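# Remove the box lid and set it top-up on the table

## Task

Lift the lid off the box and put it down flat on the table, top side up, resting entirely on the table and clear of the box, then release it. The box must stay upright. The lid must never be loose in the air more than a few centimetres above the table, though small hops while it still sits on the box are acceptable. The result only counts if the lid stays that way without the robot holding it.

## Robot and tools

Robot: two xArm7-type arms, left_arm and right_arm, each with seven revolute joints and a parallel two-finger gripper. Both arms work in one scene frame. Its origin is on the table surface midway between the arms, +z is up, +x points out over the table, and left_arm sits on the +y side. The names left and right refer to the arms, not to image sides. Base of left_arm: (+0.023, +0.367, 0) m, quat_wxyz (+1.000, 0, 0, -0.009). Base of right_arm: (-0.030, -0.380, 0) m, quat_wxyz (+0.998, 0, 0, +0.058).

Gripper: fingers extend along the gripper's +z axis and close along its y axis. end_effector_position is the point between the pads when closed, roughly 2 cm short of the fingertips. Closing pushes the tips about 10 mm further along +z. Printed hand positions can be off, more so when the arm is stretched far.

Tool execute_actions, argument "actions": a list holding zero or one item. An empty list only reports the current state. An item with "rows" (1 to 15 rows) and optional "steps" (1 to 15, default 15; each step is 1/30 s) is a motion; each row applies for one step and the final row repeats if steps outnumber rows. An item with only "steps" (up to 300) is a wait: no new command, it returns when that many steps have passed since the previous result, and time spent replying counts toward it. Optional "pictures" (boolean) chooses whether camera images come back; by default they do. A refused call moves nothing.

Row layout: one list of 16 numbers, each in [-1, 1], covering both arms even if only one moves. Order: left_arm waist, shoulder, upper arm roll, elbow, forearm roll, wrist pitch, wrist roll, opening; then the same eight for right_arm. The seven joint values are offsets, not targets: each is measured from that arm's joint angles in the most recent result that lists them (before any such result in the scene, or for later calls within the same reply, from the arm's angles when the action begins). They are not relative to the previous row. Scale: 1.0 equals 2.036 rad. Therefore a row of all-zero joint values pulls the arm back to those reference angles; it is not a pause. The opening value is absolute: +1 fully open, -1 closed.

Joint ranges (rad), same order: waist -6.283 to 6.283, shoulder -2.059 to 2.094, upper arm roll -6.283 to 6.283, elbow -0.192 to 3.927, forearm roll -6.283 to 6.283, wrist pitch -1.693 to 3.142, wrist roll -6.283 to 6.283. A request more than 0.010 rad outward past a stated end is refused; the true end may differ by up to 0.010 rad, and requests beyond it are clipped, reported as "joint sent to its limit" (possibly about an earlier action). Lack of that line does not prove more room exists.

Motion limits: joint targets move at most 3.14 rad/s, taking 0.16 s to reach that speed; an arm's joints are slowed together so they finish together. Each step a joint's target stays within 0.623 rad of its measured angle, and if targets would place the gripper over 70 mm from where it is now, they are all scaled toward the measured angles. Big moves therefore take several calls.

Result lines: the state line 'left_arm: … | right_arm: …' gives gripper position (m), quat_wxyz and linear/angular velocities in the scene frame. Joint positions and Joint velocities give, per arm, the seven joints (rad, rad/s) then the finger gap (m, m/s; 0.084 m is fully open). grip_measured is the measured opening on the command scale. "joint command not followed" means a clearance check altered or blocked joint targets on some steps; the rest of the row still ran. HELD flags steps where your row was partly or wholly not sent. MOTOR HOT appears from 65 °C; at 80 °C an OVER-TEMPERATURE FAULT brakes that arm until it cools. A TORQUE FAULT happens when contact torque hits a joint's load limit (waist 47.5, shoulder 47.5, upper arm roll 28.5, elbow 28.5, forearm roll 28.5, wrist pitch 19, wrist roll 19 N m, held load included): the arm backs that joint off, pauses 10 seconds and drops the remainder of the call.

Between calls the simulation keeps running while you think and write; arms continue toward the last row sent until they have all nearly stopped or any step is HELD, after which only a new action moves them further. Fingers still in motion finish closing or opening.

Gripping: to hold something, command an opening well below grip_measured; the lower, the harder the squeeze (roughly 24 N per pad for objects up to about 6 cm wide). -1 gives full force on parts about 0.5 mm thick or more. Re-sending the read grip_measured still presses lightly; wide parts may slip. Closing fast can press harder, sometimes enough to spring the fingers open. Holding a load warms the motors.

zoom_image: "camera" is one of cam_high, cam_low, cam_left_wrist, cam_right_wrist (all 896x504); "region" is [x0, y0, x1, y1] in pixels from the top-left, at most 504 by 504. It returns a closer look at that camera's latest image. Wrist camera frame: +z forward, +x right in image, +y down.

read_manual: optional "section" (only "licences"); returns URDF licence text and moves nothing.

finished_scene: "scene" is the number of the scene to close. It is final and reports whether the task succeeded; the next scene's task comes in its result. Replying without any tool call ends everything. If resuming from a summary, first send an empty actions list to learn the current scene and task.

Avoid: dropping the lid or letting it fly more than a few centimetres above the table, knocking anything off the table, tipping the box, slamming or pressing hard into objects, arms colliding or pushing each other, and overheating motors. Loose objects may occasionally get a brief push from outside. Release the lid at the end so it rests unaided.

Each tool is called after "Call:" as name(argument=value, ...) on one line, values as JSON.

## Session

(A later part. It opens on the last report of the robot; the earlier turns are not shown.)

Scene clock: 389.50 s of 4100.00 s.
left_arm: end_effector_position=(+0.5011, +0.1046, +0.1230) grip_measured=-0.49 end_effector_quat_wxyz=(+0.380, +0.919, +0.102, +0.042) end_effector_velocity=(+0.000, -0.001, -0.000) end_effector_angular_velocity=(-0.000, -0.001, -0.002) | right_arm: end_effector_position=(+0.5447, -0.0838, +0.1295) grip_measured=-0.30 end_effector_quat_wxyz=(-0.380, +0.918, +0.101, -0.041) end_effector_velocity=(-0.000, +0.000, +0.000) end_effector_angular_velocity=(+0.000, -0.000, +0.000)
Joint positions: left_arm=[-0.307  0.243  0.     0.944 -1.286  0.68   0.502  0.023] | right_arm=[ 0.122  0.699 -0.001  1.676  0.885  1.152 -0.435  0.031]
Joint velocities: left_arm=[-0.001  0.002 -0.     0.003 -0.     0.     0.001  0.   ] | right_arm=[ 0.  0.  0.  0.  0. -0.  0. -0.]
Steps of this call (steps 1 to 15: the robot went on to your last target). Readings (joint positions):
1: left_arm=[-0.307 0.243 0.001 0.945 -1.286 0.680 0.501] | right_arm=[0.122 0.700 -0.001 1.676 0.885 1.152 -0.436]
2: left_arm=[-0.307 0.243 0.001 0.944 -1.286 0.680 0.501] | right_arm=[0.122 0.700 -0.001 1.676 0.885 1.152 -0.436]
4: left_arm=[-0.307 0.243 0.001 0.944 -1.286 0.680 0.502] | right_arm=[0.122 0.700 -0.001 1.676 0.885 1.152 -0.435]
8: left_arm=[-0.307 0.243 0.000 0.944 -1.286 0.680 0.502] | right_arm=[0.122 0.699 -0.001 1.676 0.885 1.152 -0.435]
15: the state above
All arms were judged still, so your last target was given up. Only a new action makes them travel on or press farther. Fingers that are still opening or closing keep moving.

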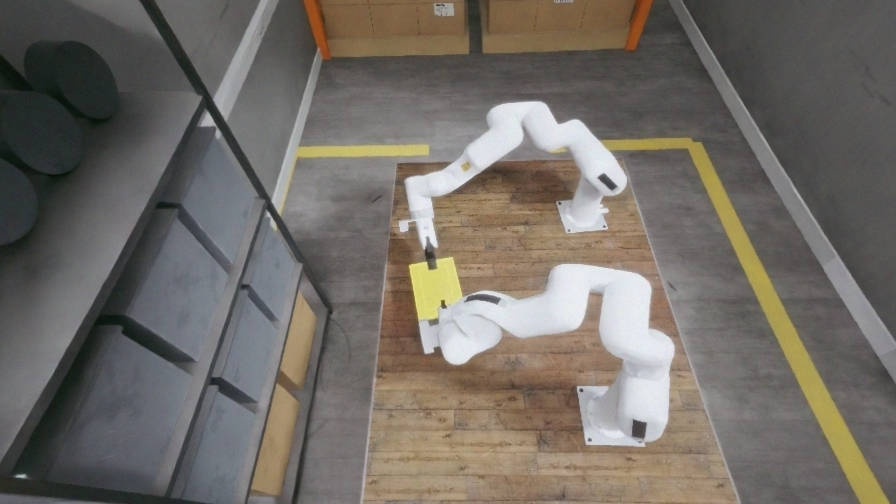

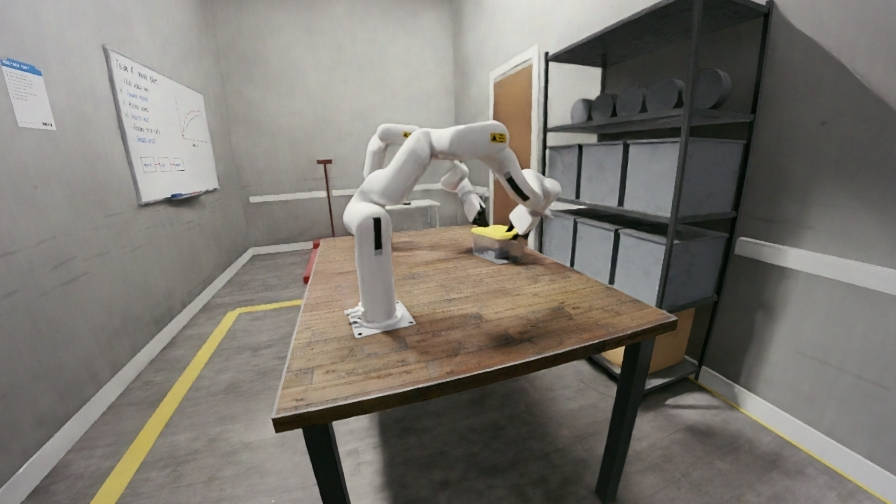

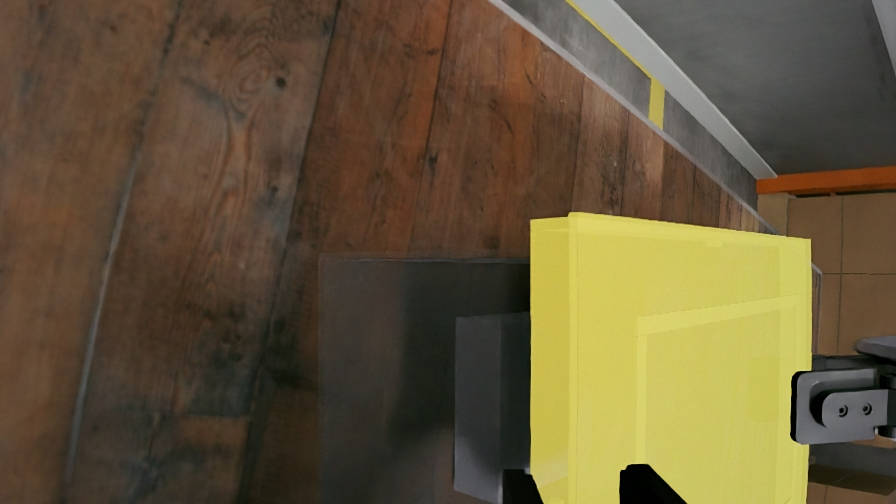

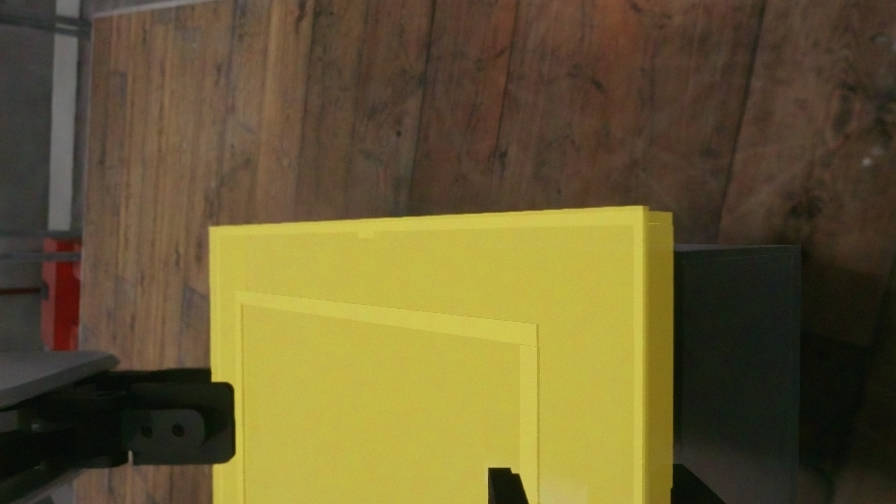

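Call:
execute_actions(actions=[{"rows": [[0.0001,-0.0009,0,0,0.0010,0.0003,-0.0012,-0.58,0,-0.0003,0,0.0001,-0.0002,0.0003,0.0004,-0.38],[0.0002,-0.0023,0,-0.0001,0.0027,0.0008,-0.0033,-0.58,-0.0001,-0.0009,0,0.0003,-0.0004,0.0008,0.0009,-0.38],[0.0003,-0.0043,0,-0.0002,0.0051,0.0015,-0.0062,-0.58,-0.0002,-0.0017,0,0.0005,-0.0008,0.0015,0.0018,-0.38],[0.0005,-0.0066,0,-0.0003,0.0078,0.0022,-0.0095,-0.58,-0.0002,-0.0027,0,0.0007,-0.0012,0.0023,0.0027,-0.38],[0.0007,-0.0092,0,-0.0004,0.0108,0.0031,-0.0132,-0.58,-0.0003,-0.0037,0,0.0010,-0.0017,0.0033,0.0037,-0.38],[0.0009,-0.0117,0,-0.0005,0.0139,0.0040,-0.0169,-0.58,-0.0004,-0.0048,0,0.0013,-0.0021,0.0042,0.0048,-0.38],[0.0011,-0.0143,0,-0.0006,0.0169,0.0049,-0.0207,-0.58,-0.0005,-0.0058,0,0.0016,-0.0026,0.0051,0.0058,-0.38],[0.0013,-0.0169,0,-0.0007,0.0200,0.0057,-0.0244,-0.58,-0.0006,-0.0068,0,0.0019,-0.0030,0.0060,0.0069,-0.38],[0.0015,-0.0195,0,-0.0007,0.0230,0.0066,-0.0281,-0.58,-0.0007,-0.0079,0,0.0022,-0.0035,0.0069,0.0079,-0.38],[0.0017,-0.0220,0,-0.0007,0.0261,0.0075,-0.0318,-0.58,-0.0008,-0.0089,0,0.0025,-0.0040,0.0078,0.0090,-0.38],[0.0018,-0.0243,0,-0.0007,0.0288,0.0083,-0.0351,-0.58,-0.0009,-0.0099,0,0.0028,-0.0044,0.0086,0.0099,-0.38],[0.0020,-0.0263,0,-0.0007,0.0312,0.0089,-0.0380,-0.58,-0.0009,-0.0107,0,0.0030,-0.0047,0.0094,0.0108,-0.38],[0.0021,-0.0278,0,-0.0006,0.0329,0.0094,-0.0401,-0.58,-0.0010,-0.0112,0,0.0031,-0.0050,0.0099,0.0113,-0.38],[0.00216,-0.02863,0,-0.0006,0.03389,0.00972,-0.04131,-0.58,-0.00103,-0.01159,0,0.00324,-0.00516,0.01017,0.01169,-0.38]], "steps": 15}], pictures=false)

Call:
execute_actions(actions=[{"steps": 20}])

Scene clock: 415.27 s of 4100.00 s.
left_arm: end_effector_position=(+0.5008, +0.1050, +0.1456) grip_measured=-0.49 end_effector_quat_wxyz=(+0.379, +0.919, +0.102, +0.041) end_effector_velocity=(+0.002, +0.001, +0.048) end_effector_angular_velocity=(+0.004, -0.010, +0.000) | right_arm: end_effector_position=(+0.5449, -0.0826, +0.1462) grip_measured=-0.29 end_effector_quat_wxyz=(-0.381, +0.918, +0.102, -0.040) end_effector_velocity=(+0.003, -0.004, +0.026) end_effector_angular_velocity=(-0.008, -0.009, -0.007)
Joint positions: left_arm=[-0.303  0.193  0.     0.942 -1.225  0.697  0.428  0.022] | right_arm=[ 0.12   0.677  0.     1.684  0.877  1.171 -0.414  0.031]
Joint velocities: left_arm=[ 0.008 -0.1    0.001  0.002  0.116  0.032 -0.137 -0.006] | right_arm=[-0.003 -0.039 -0.005  0.011 -0.021  0.025  0.038  0.002]
Steps of this call (steps 1 to 90: nothing new was sent; then 22.27 s passed at rest; steps 91 to 105: all 15 steps of this action). Readings (joint positions):
91: left_arm=[-0.307 0.243 -0.001 0.944 -1.286 0.681 0.502] | right_arm=[0.122 0.699 -0.000 1.676 0.885 1.152 -0.435]
92: left_arm=[-0.307 0.243 -0.000 0.944 -1.286 0.681 0.501] | right_arm=[0.122 0.699 -0.000 1.676 0.885 1.152 -0.435]
94: left_arm=[-0.307 0.240 -0.000 0.944 -1.282 0.682 0.497] | right_arm=[0.122 0.698 -0.000 1.676 0.885 1.154 -0.434]
98: left_arm=[-0.306 0.226 -0.000 0.943 -1.264 0.687 0.475] | right_arm=[0.122 0.691 -0.000 1.679 0.882 1.159 -0.428]
105: the state above

Scene clock: 415.93 s of 4100.00 s.
left_arm: end_effector_position=(+0.5011, +0.1046, +0.1498) grip_measured=-0.51 end_effector_quat_wxyz=(+0.379, +0.919, +0.102, +0.042) end_effector_velocity=(-0.000, -0.001, +0.001) end_effector_angular_velocity=(-0.001, +0.000, -0.001) | right_arm: end_effector_position=(+0.5447, -0.0839, +0.1460) grip_measured=-0.28 end_effector_quat_wxyz=(-0.380, +0.918, +0.101, -0.041) end_effector_velocity=(+0.000, -0.000, +0.000) end_effector_angular_velocity=(+0.000, -0.000, -0.000)
Joint positions: left_arm=[-0.303  0.185 -0.     0.943 -1.217  0.7    0.418  0.022] | right_arm=[ 0.12   0.676 -0.001  1.683  0.875  1.173 -0.411  0.032]
Joint velocities: left_arm=[-0.001  0.    -0.001  0.002  0.001  0.001 -0.002  0.   ] | right_arm=[-0.    -0.001  0.    -0.     0.     0.    -0.     0.   ]
Steps of this call (steps 1 to 20: the robot went on to your last target). Readings (joint positions):
1: left_arm=[-0.303 0.190 0.000 0.942 -1.222 0.698 0.424] | right_arm=[0.120 0.676 -0.000 1.684 0.876 1.172 -0.413]
2: left_arm=[-0.303 0.188 0.000 0.942 -1.220 0.699 0.421] | right_arm=[0.120 0.675 -0.000 1.684 0.876 1.172 -0.413]
4: left_arm=[-0.303 0.186 -0.000 0.942 -1.218 0.700 0.419] | right_arm=[0.120 0.675 -0.001 1.683 0.875 1.173 -0.412]
8: left_arm=[-0.303 0.186 -0.000 0.942 -1.217 0.700 0.418] | right_arm=[0.120 0.676 -0.001 1.683 0.875 1.173 -0.412]
20: the state above

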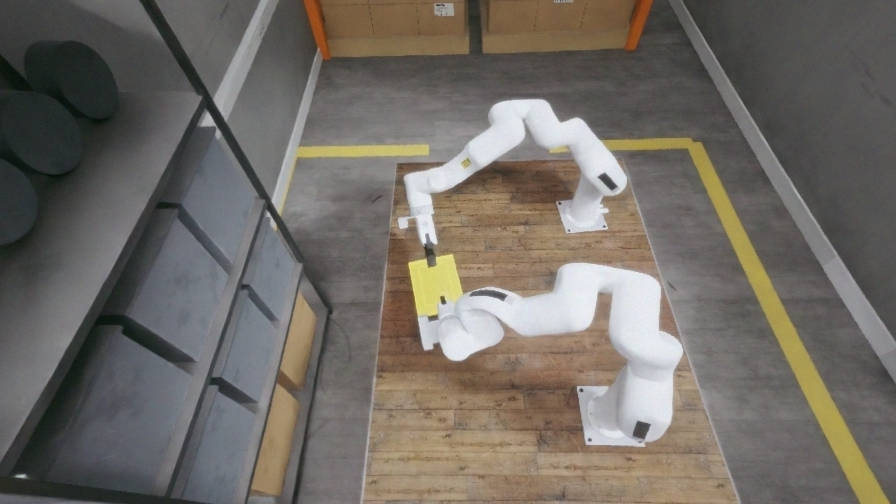

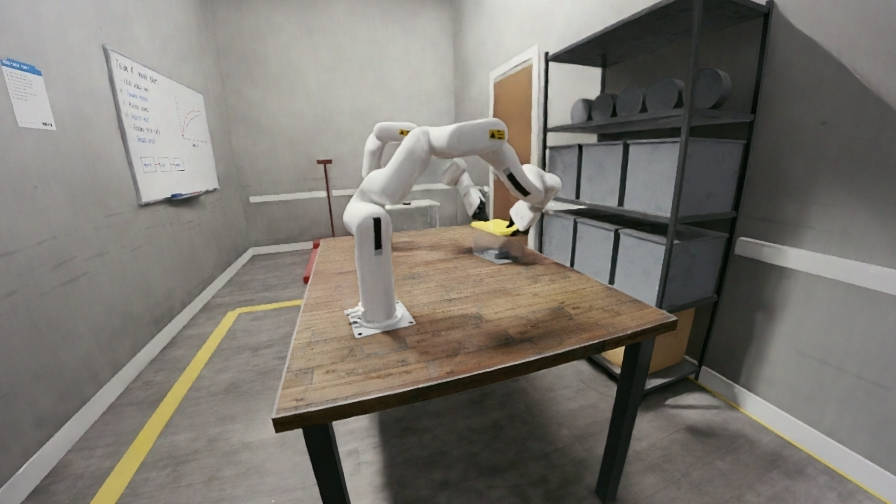

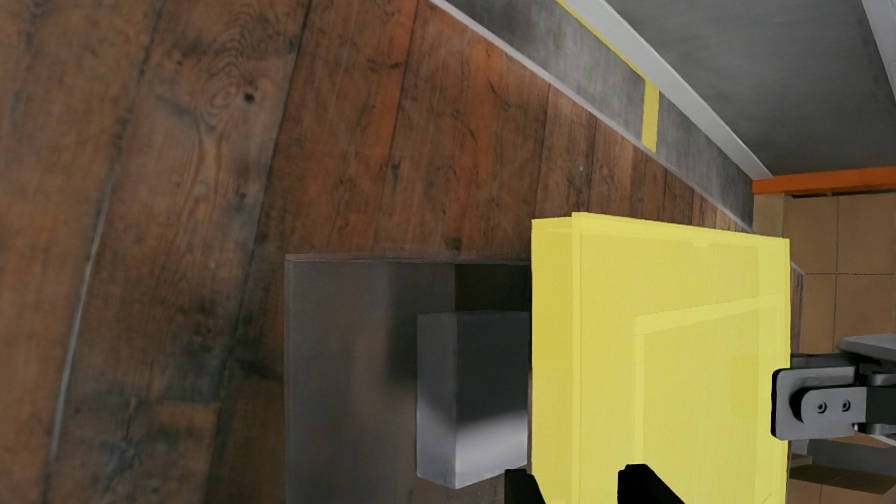

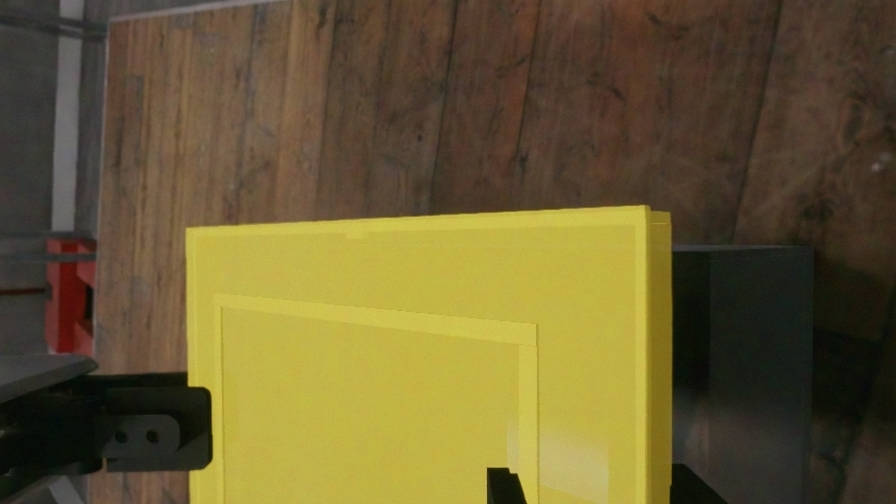

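Call:
execute_actions(actions=[{"rows": [[-0.0008,-0.0014,0,-0.0019,-0.0009,-0.0007,0.0004,-0.58,0.0001,-0.0020,0,-0.0033,0.0004,-0.0009,-0.0010,-0.38],[-0.0024,-0.0042,0,-0.0056,-0.0026,-0.0020,0.0011,-0.58,0.0003,-0.0061,0,-0.0098,0.0013,-0.0025,-0.0029,-0.38],[-0.0048,-0.0085,0,-0.0112,-0.0052,-0.0040,0.0022,-0.58,0.0006,-0.0122,0,-0.0195,0.0026,-0.0050,-0.0058,-0.38],[-0.0077,-0.0134,0,-0.0176,-0.0082,-0.0064,0.0034,-0.58,0.0010,-0.0192,0,-0.0307,0.0041,-0.0079,-0.0091,-0.38],[-0.0110,-0.0191,0,-0.0249,-0.0117,-0.0091,0.0047,-0.58,0.0014,-0.0272,0,-0.0433,0.0059,-0.0111,-0.0128,-0.38],[-0.0149,-0.0254,0,-0.0331,-0.0156,-0.0121,0.0061,-0.58,0.0018,-0.0360,0,-0.0573,0.0078,-0.0146,-0.0169,-0.38],[-0.0188,-0.0318,0,-0.0411,-0.0196,-0.0152,0.0074,-0.58,0.0023,-0.0447,0,-0.0710,0.0097,-0.0181,-0.0209,-0.38],[-0.0233,-0.0388,0,-0.0500,-0.0240,-0.0186,0.0088,-0.58,0.0028,-0.0543,0,-0.0860,0.0118,-0.0218,-0.0252,-0.38],[-0.0274,-0.0452,0,-0.0580,-0.0279,-0.0217,0.0100,-0.58,0.0032,-0.0628,0,-0.0992,0.0137,-0.0250,-0.0291,-0.38],[-0.0316,-0.0515,0,-0.0658,-0.0319,-0.0248,0.0111,-0.58,0.0037,-0.0713,0,-0.1122,0.0156,-0.0281,-0.0328,-0.38],[-0.0354,-0.0571,0,-0.0727,-0.0355,-0.0276,0.0120,-0.58,0.0041,-0.0786,0,-0.1235,0.0173,-0.0308,-0.0361,-0.38],[-0.0387,-0.0620,0,-0.0788,-0.0386,-0.0300,0.0127,-0.58,0.0044,-0.0850,0,-0.1333,0.0187,-0.0331,-0.0389,-0.38],[-0.0417,-0.0662,0,-0.0839,-0.0413,-0.0321,0.0133,-0.58,0.0047,-0.0905,0,-0.1416,0.0199,-0.0351,-0.0412,-0.38],[-0.0437,-0.0690,0,-0.0873,-0.0431,-0.0335,0.0137,-0.58,0.0049,-0.0940,0,-0.1470,0.0208,-0.0363,-0.0428,-0.38],[-0.04465,-0.07043,0,-0.08895,-0.04401,-0.03423,0.01385,-0.58,0.0050,-0.09583,0,-0.14975,0.02117,-0.03694,-0.04357,-0.38]], "steps": 15}], pictures=false)

Call:
execute_actions(actions=[{"steps": 20}])

Scene clock: 529.00 s of 4100.00 s.
left_arm: end_effector_position=(+0.4520, +0.0931, +0.1500) grip_measured=-0.51 end_effector_quat_wxyz=(+0.379, +0.919, +0.101, +0.042) end_effector_velocity=(-0.120, -0.029, -0.001) end_effector_angular_velocity=(-0.001, +0.006, -0.013) | right_arm: end_effector_position=(+0.4964, -0.0950, +0.1458) grip_measured=-0.28 end_effector_quat_wxyz=(-0.380, +0.919, +0.101, -0.042) end_effector_velocity=(-0.122, -0.029, +0.001) end_effector_angular_velocity=(-0.001, -0.003, -0.003)
Joint positions: left_arm=[-0.378  0.065 -0.001  0.79  -1.292  0.642  0.442  0.022] | right_arm=[ 0.128  0.513 -0.002  1.428  0.91   1.11  -0.486  0.032]
Joint velocities: left_arm=[-0.194 -0.283 -0.006 -0.349 -0.175 -0.134  0.042  0.   ] | right_arm=[ 0.021 -0.392 -0.001 -0.597  0.088 -0.143 -0.17  -0.   ]
Steps of this call (steps 1 to 15: the robot went on to your last target; steps 16 to 90: nothing new was sent; then 109.57 s passed at rest; steps 91 to 105: all 15 steps of this action). Readings (joint positions):
91: left_arm=[-0.303 0.185 0.000 0.943 -1.217 0.700 0.418] | right_arm=[0.120 0.676 -0.001 1.683 0.875 1.173 -0.412]
92: left_arm=[-0.303 0.184 0.000 0.942 -1.218 0.700 0.418] | right_arm=[0.120 0.675 -0.001 1.681 0.875 1.172 -0.412]
94: left_arm=[-0.306 0.179 0.000 0.935 -1.221 0.697 0.419] | right_arm=[0.120 0.668 -0.001 1.669 0.877 1.169 -0.416]
98: left_arm=[-0.325 0.148 0.000 0.894 -1.241 0.682 0.427] | right_arm=[0.123 0.625 -0.001 1.602 0.885 1.152 -0.435]
105: the state above

Scene clock: 529.67 s of 4100.00 s.
left_arm: end_effector_position=(+0.4426, +0.0913, +0.1499) grip_measured=-0.51 end_effector_quat_wxyz=(+0.379, +0.919, +0.101, +0.042) end_effector_velocity=(+0.000, +0.000, +0.000) end_effector_angular_velocity=(+0.001, -0.002, +0.001) | right_arm: end_effector_position=(+0.4861, -0.0971, +0.1458) grip_measured=-0.28 end_effector_quat_wxyz=(-0.380, +0.918, +0.101, -0.041) end_effector_velocity=(-0.000, -0.000, -0.000) end_effector_angular_velocity=(-0.000, +0.001, +0.000)
Joint positions: left_arm=[-0.394  0.042 -0.     0.762 -1.307  0.631  0.446  0.022] | right_arm=[ 0.13   0.481 -0.001  1.378  0.918  1.097 -0.5    0.032]
Joint velocities: left_arm=[ 0.    -0.001  0.    -0.    -0.    -0.002  0.001  0.   ] | right_arm=[ 0.  0. -0. -0. -0.  0. -0. -0.]
Steps of this call (steps 1 to 20: the robot went on to your last target). Readings (joint positions):
1: left_arm=[-0.384 0.056 -0.001 0.780 -1.297 0.638 0.443] | right_arm=[0.129 0.502 -0.002 1.410 0.912 1.106 -0.491]
2: left_arm=[-0.388 0.050 -0.001 0.772 -1.301 0.635 0.444] | right_arm=[0.129 0.493 -0.002 1.397 0.914 1.102 -0.494]
4: left_arm=[-0.392 0.044 -0.001 0.765 -1.305 0.632 0.445] | right_arm=[0.130 0.485 -0.002 1.384 0.916 1.099 -0.498]
8: left_arm=[-0.393 0.042 -0.000 0.763 -1.307 0.631 0.446] | right_arm=[0.130 0.482 -0.001 1.379 0.918 1.097 -0.500]
20: the state above

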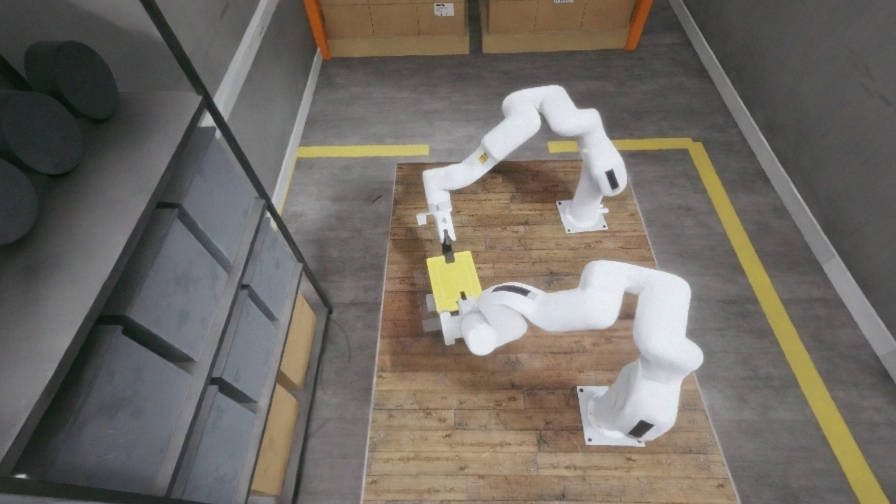

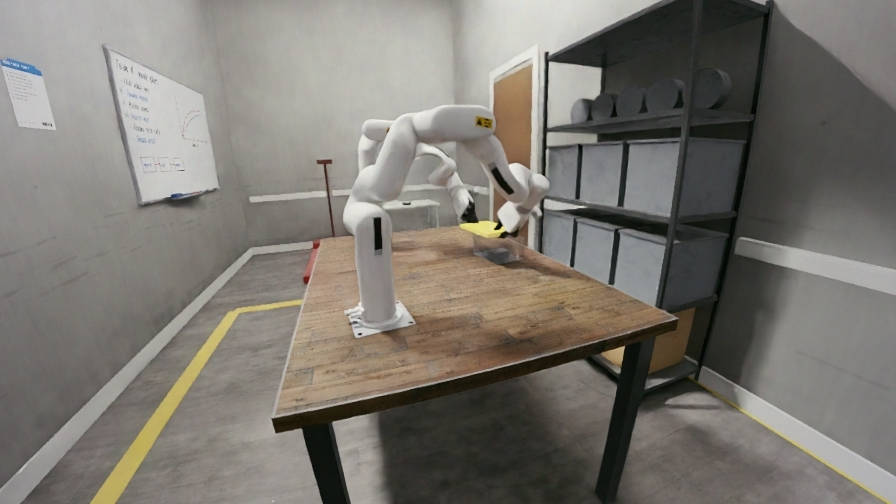

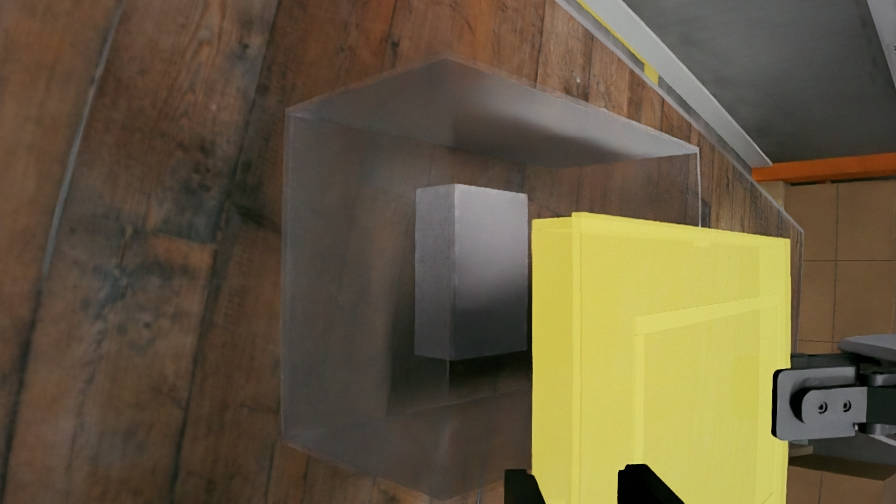

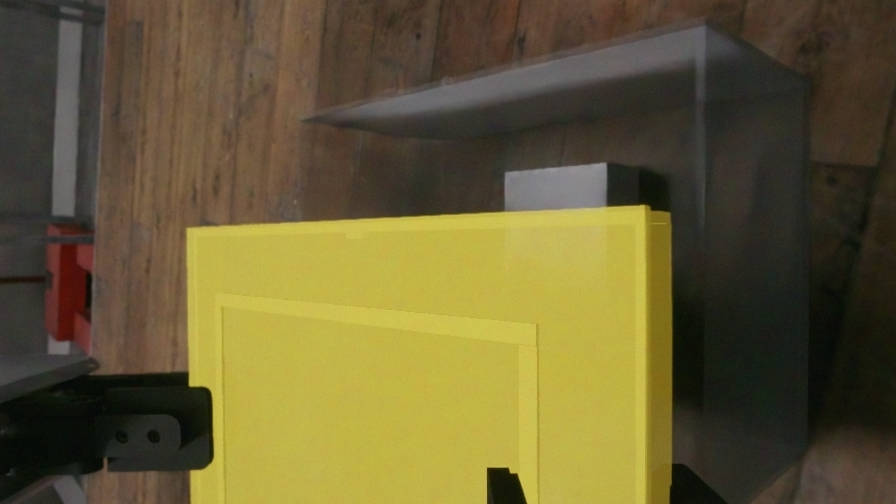

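Call:
execute_actions(actions=[{"rows": [[-0.0010,-0.0014,0,-0.0017,-0.0009,-0.0007,0.0002,-0.58,0.0001,-0.0018,0,-0.0027,0.0004,-0.0006,-0.0008,-0.38],[-0.0030,-0.0042,0,-0.0051,-0.0027,-0.0021,0.0005,-0.58,0.0003,-0.0053,0,-0.0081,0.0012,-0.0019,-0.0023,-0.38],[-0.0061,-0.0084,0,-0.0101,-0.0054,-0.0043,0.0010,-0.58,0.0006,-0.0107,0,-0.0161,0.0024,-0.0037,-0.0046,-0.38],[-0.0098,-0.0133,0,-0.0159,-0.0086,-0.0068,0.0015,-0.58,0.0009,-0.0169,0,-0.0254,0.0038,-0.0058,-0.0071,-0.38],[-0.0141,-0.0189,0,-0.0224,-0.0123,-0.0098,0.0020,-0.58,0.0013,-0.0239,0,-0.0358,0.0054,-0.0081,-0.0101,-0.38],[-0.0190,-0.0251,0,-0.0298,-0.0165,-0.0132,0.0026,-0.58,0.0018,-0.0317,0,-0.0475,0.0072,-0.0106,-0.0133,-0.38],[-0.0241,-0.0314,0,-0.0370,-0.0207,-0.0166,0.0030,-0.58,0.0022,-0.0396,0,-0.0590,0.0090,-0.0131,-0.0164,-0.38],[-0.0299,-0.0383,0,-0.0449,-0.0254,-0.0205,0.0033,-0.58,0.0027,-0.0482,0,-0.0716,0.0109,-0.0158,-0.0198,-0.38],[-0.0352,-0.0445,0,-0.0520,-0.0296,-0.0241,0.0036,-0.58,0.0031,-0.0559,0,-0.0828,0.0127,-0.0181,-0.0227,-0.38],[-0.0407,-0.0507,0,-0.0590,-0.0339,-0.0277,0.0037,-0.58,0.0036,-0.0636,0,-0.0938,0.0144,-0.0204,-0.0256,-0.38],[-0.0457,-0.0563,0,-0.0651,-0.0378,-0.0310,0.0038,-0.58,0.0040,-0.0703,0,-0.1035,0.0159,-0.0223,-0.0282,-0.38],[-0.0501,-0.0611,0,-0.0705,-0.0412,-0.0339,0.0038,-0.58,0.0043,-0.0762,0,-0.1118,0.0172,-0.0240,-0.0303,-0.38],[-0.0540,-0.0652,0,-0.0750,-0.0441,-0.0364,0.0038,-0.58,0.0046,-0.0812,0,-0.1189,0.0183,-0.0254,-0.0321,-0.38],[-0.0566,-0.0679,0,-0.0780,-0.0461,-0.0381,0.0037,-0.58,0.0048,-0.0846,0,-0.1236,0.0190,-0.0263,-0.0333,-0.38],[-0.05796,-0.0693,0,-0.07947,-0.04705,-0.03895,0.00368,-0.58,0.0049,-0.08625,0,-0.12598,0.0194,-0.02672,-0.03389,-0.38]], "steps": 15}], pictures=false)

Call:
execute_actions(actions=[{"steps": 15}], pictures=false)

Call:
execute_actions(actions=[{"rows": [[-0.0013,-0.0014,0,-0.0015,-0.0010,-0.0009,0,-0.58,0.0001,-0.0017,0,-0.0023,0.0004,-0.0004,-0.0006,-0.38],[-0.0040,-0.0041,0,-0.0045,-0.0030,-0.0026,-0.0001,-0.58,0.0003,-0.0050,0,-0.0070,0.0011,-0.0013,-0.0017,-0.38],[-0.0081,-0.0082,0,-0.0089,-0.0059,-0.0052,-0.0003,-0.58,0.0006,-0.0101,0,-0.0140,0.0022,-0.0026,-0.0035,-0.38],[-0.0130,-0.0130,0,-0.0140,-0.0095,-0.0084,-0.0005,-0.58,0.0010,-0.0159,0,-0.0221,0.0034,-0.0041,-0.0054,-0.38],[-0.0186,-0.0184,0,-0.0197,-0.0135,-0.0120,-0.0009,-0.58,0.0015,-0.0226,0,-0.0313,0.0048,-0.0058,-0.0076,-0.38],[-0.0252,-0.0245,0,-0.0261,-0.0181,-0.0162,-0.0014,-0.58,0.0019,-0.0302,0,-0.0416,0.0064,-0.0076,-0.0100,-0.38],[-0.0320,-0.0306,0,-0.0324,-0.0228,-0.0206,-0.0019,-0.58,0.0024,-0.0377,0,-0.0518,0.0080,-0.0094,-0.0124,-0.38],[-0.0397,-0.0373,0,-0.0393,-0.0280,-0.0255,-0.0027,-0.58,0.0030,-0.0461,0,-0.0630,0.0097,-0.0114,-0.0149,-0.38],[-0.0468,-0.0433,0,-0.0454,-0.0328,-0.0300,-0.0035,-0.58,0.0035,-0.0536,0,-0.0731,0.0112,-0.0131,-0.0171,-0.38],[-0.0541,-0.0493,0,-0.0515,-0.0376,-0.0347,-0.0044,-0.58,0.0039,-0.0612,0,-0.0831,0.0126,-0.0147,-0.0192,-0.38],[-0.0608,-0.0547,0,-0.0567,-0.0419,-0.0389,-0.0052,-0.58,0.0044,-0.0679,0,-0.0919,0.0139,-0.0161,-0.0210,-0.38],[-0.0667,-0.0593,0,-0.0613,-0.0457,-0.0427,-0.0060,-0.58,0.0048,-0.0737,0,-0.0995,0.0150,-0.0173,-0.0226,-0.38],[-0.0719,-0.0633,0,-0.0652,-0.0490,-0.0460,-0.0068,-0.58,0.0051,-0.0788,0,-0.1061,0.0160,-0.0184,-0.0239,-0.38],[-0.0754,-0.0659,0,-0.0677,-0.0513,-0.0482,-0.0073,-0.58,0.0053,-0.0821,0,-0.1104,0.0166,-0.0190,-0.0248,-0.38],[-0.07711,-0.06724,0,-0.06901,-0.05236,-0.04931,-0.00756,-0.58,0.0054,-0.08379,0,-0.11257,0.0169,-0.01935,-0.0252,-0.38]], "steps": 15}], pictures=false)

Call:
execute_actions(actions=[{"steps": 20}])

Scene clock: 598.90 s of 4100.00 s.
left_arm: end_effector_position=(+0.3931, +0.0799, +0.1499) grip_measured=-0.51 end_effector_quat_wxyz=(+0.379, +0.919, +0.101, +0.042) end_effector_velocity=(-0.117, -0.027, -0.002) end_effector_angular_velocity=(+0.001, +0.002, -0.012) | right_arm: end_effector_position=(+0.4373, -0.1084, +0.1456) grip_measured=-0.28 end_effector_quat_wxyz=(-0.380, +0.919, +0.100, -0.042) end_effector_velocity=(-0.119, -0.028, +0.000) end_effector_angular_velocity=(-0.001, -0.001, -0.002)
Joint positions: left_arm=[-0.491 -0.077 -0.001  0.624 -1.387  0.565  0.453  0.022] | right_arm=[ 0.138  0.334 -0.001  1.163  0.95   1.051 -0.558  0.032]
Joint velocities: left_arm=[-0.25  -0.272 -0.005 -0.305 -0.189 -0.159  0.003  0.   ] | right_arm=[ 0.021 -0.352 -0.    -0.5    0.077 -0.101 -0.128 -0.   ]
Steps of this call (steps 1 to 15: the robot went on to your last target; steps 16 to 90: nothing new was sent; then 65.73 s passed at rest; steps 91 to 105: all 15 steps of this action). Readings (joint positions):
91: left_arm=[-0.394 0.042 -0.000 0.762 -1.307 0.631 0.446] | right_arm=[0.130 0.481 -0.001 1.378 0.918 1.097 -0.500]
92: left_arm=[-0.394 0.041 0.000 0.761 -1.307 0.630 0.446] | right_arm=[0.130 0.480 -0.001 1.377 0.918 1.097 -0.501]
94: left_arm=[-0.398 0.036 0.000 0.755 -1.311 0.627 0.447] | right_arm=[0.130 0.473 -0.001 1.367 0.920 1.095 -0.503]
98: left_arm=[-0.422 0.004 0.000 0.718 -1.332 0.611 0.450] | right_arm=[0.133 0.435 -0.001 1.310 0.928 1.082 -0.519]
105: the state above

Scene clock: 599.40 s of 4100.00 s.
left_arm: end_effector_position=(+0.3841, +0.0780, +0.1499) grip_measured=-0.51 end_effector_quat_wxyz=(+0.380, +0.919, +0.101, +0.042) end_effector_velocity=(-0.000, -0.000, +0.001) end_effector_angular_velocity=(-0.000, -0.001, -0.001) | right_arm: end_effector_position=(+0.4277, -0.1105, +0.1457) grip_measured=-0.28 end_effector_quat_wxyz=(-0.380, +0.919, +0.100, -0.041) end_effector_velocity=(-0.001, -0.000, +0.000) end_effector_angular_velocity=(+0.000, +0.000, +0.000)
Joint positions: left_arm=[-0.512 -0.099 -0.     0.6   -1.403  0.552  0.453  0.022] | right_arm=[ 0.14   0.305 -0.001  1.122  0.957  1.043 -0.569  0.032]
Joint velocities: left_arm=[-0.    -0.002 -0.    -0.     0.001 -0.    -0.001  0.   ] | right_arm=[-0.    -0.002 -0.    -0.002 -0.     0.001 -0.    -0.   ]
Steps of this call (steps 1 to 15: the robot went on to your last target). Readings (joint positions):
1: left_arm=[-0.499 -0.085 -0.001 0.615 -1.392 0.560 0.453] | right_arm=[0.139 0.324 -0.001 1.148 0.953 1.048 -0.562]
2: left_arm=[-0.504 -0.091 -0.001 0.609 -1.396 0.557 0.453] | right_arm=[0.139 0.316 -0.001 1.137 0.954 1.046 -0.565]
4: left_arm=[-0.509 -0.097 -0.001 0.603 -1.401 0.553 0.453] | right_arm=[0.140 0.309 -0.001 1.127 0.956 1.044 -0.568]
8: left_arm=[-0.511 -0.099 -0.000 0.601 -1.402 0.552 0.453] | right_arm=[0.140 0.306 -0.001 1.123 0.957 1.043 -0.569]
15: the state above

Scene clock: 599.90 s of 4100.00 s.
left_arm: end_effector_position=(+0.3345, +0.0665, +0.1498) grip_measured=-0.51 end_effector_quat_wxyz=(+0.379, +0.919, +0.101, +0.042) end_effector_velocity=(-0.118, -0.027, -0.001) end_effector_angular_velocity=(+0.000, +0.003, -0.013) | right_arm: end_effector_position=(+0.3788, -0.1217, +0.1455) grip_measured=-0.28 end_effector_quat_wxyz=(-0.380, +0.919, +0.100, -0.041) end_effector_velocity=(-0.118, -0.027, -0.000) end_effector_angular_velocity=(-0.000, -0.000, -0.001)
Joint positions: left_arm=[-0.641 -0.214 -0.001  0.48  -1.491  0.469  0.442  0.022] | right_arm=[ 0.149  0.163 -0.001  0.929  0.986  1.009 -0.613  0.032]
Joint velocities: left_arm=[-0.334 -0.265 -0.005 -0.264 -0.214 -0.206 -0.044  0.   ] | right_arm=[ 0.022 -0.345  0.001 -0.45   0.066 -0.072 -0.092 -0.   ]
Steps of this call (steps 1 to 15: all 15 steps of this action). Readings (joint positions):
1: left_arm=[-0.512 -0.099 -0.000 0.600 -1.403 0.551 0.453] | right_arm=[0.140 0.305 -0.001 1.122 0.957 1.043 -0.569]
2: left_arm=[-0.512 -0.100 -0.000 0.600 -1.403 0.551 0.453] | right_arm=[0.140 0.305 -0.001 1.121 0.958 1.043 -0.569]
4: left_arm=[-0.517 -0.105 0.000 0.594 -1.407 0.547 0.453] | right_arm=[0.140 0.299 -0.001 1.112 0.959 1.041 -0.572]
8: left_arm=[-0.549 -0.136 0.000 0.561 -1.430 0.527 0.451] | right_arm=[0.143 0.262 -0.001 1.061 0.967 1.032 -0.584]
15: the state above

Scene clock: 600.57 s of 4100.00 s.
left_arm: end_effector_position=(+0.3256, +0.0646, +0.1501) grip_measured=-0.51 end_effector_quat_wxyz=(+0.380, +0.919, +0.101, +0.042) end_effector_velocity=(-0.000, +0.000, -0.000) end_effector_angular_velocity=(+0.001, +0.001, -0.000) | right_arm: end_effector_position=(+0.3692, -0.1237, +0.1457) grip_measured=-0.28 end_effector_quat_wxyz=(-0.380, +0.919, +0.100, -0.041) end_effector_velocity=(-0.000, -0.000, +0.000) end_effector_angular_velocity=(+0.000, +0.000, -0.000)
Joint positions: left_arm=[-0.669 -0.236 -0.     0.46  -1.509  0.451  0.438  0.022] | right_arm=[ 0.151  0.135 -0.001  0.893  0.992  1.003 -0.62   0.032]
Joint velocities: left_arm=[-0.     0.001 -0.    -0.    -0.    -0.     0.    -0.   ] | right_arm=[-0.    -0.001 -0.    -0.001  0.     0.     0.     0.   ]
Steps of this call (steps 1 to 20: the robot went on to your last target). Readings (joint positions):
1: left_arm=[-0.651 -0.222 -0.001 0.472 -1.498 0.463 0.440] | right_arm=[0.150 0.153 -0.001 0.916 0.988 1.007 -0.615]
2: left_arm=[-0.658 -0.228 -0.001 0.467 -1.502 0.458 0.439] | right_arm=[0.150 0.146 -0.001 0.906 0.989 1.006 -0.617]
4: left_arm=[-0.665 -0.233 -0.001 0.462 -1.507 0.454 0.438] | right_arm=[0.151 0.138 -0.001 0.897 0.991 1.004 -0.619]
8: left_arm=[-0.668 -0.235 -0.000 0.460 -1.509 0.452 0.438] | right_arm=[0.151 0.136 -0.001 0.894 0.992 1.003 -0.620]
20: the state above

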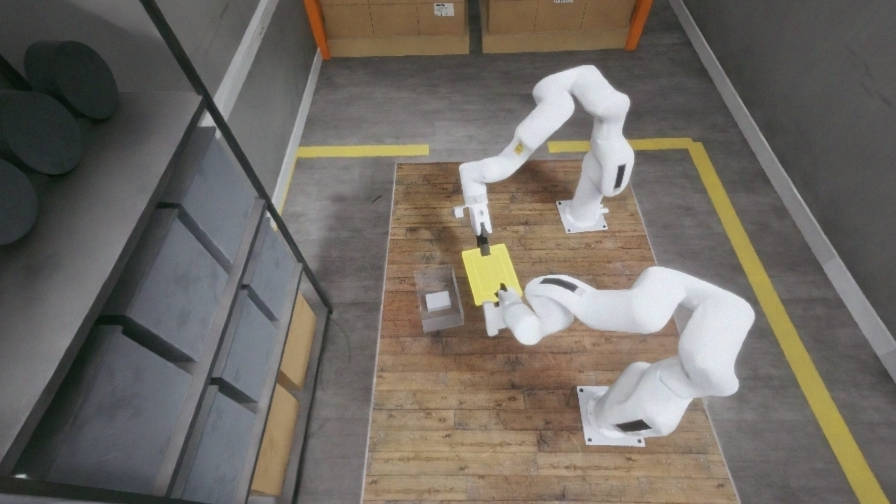

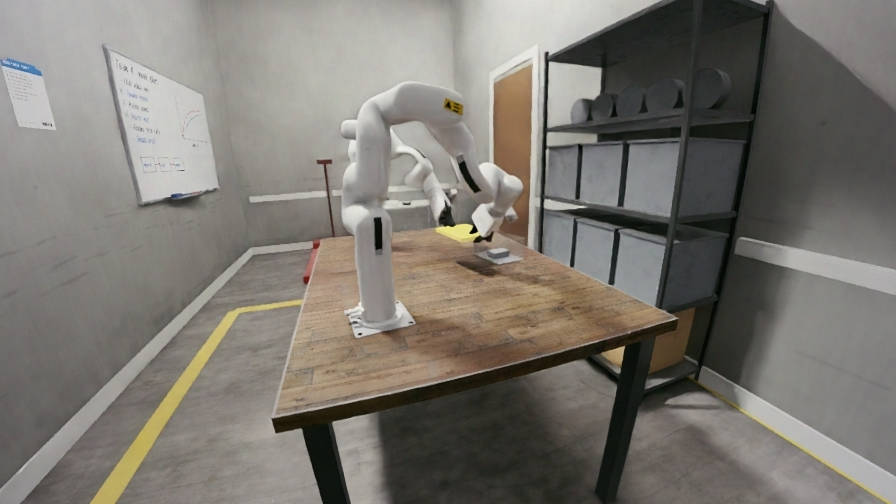

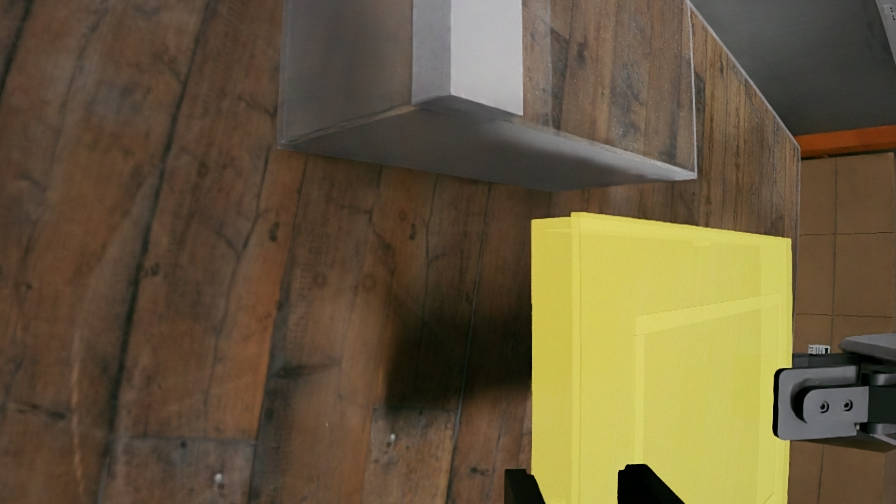

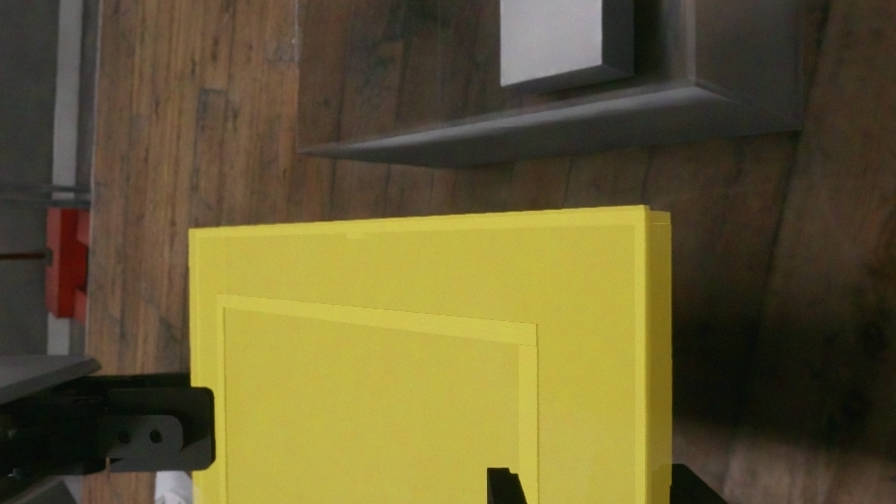

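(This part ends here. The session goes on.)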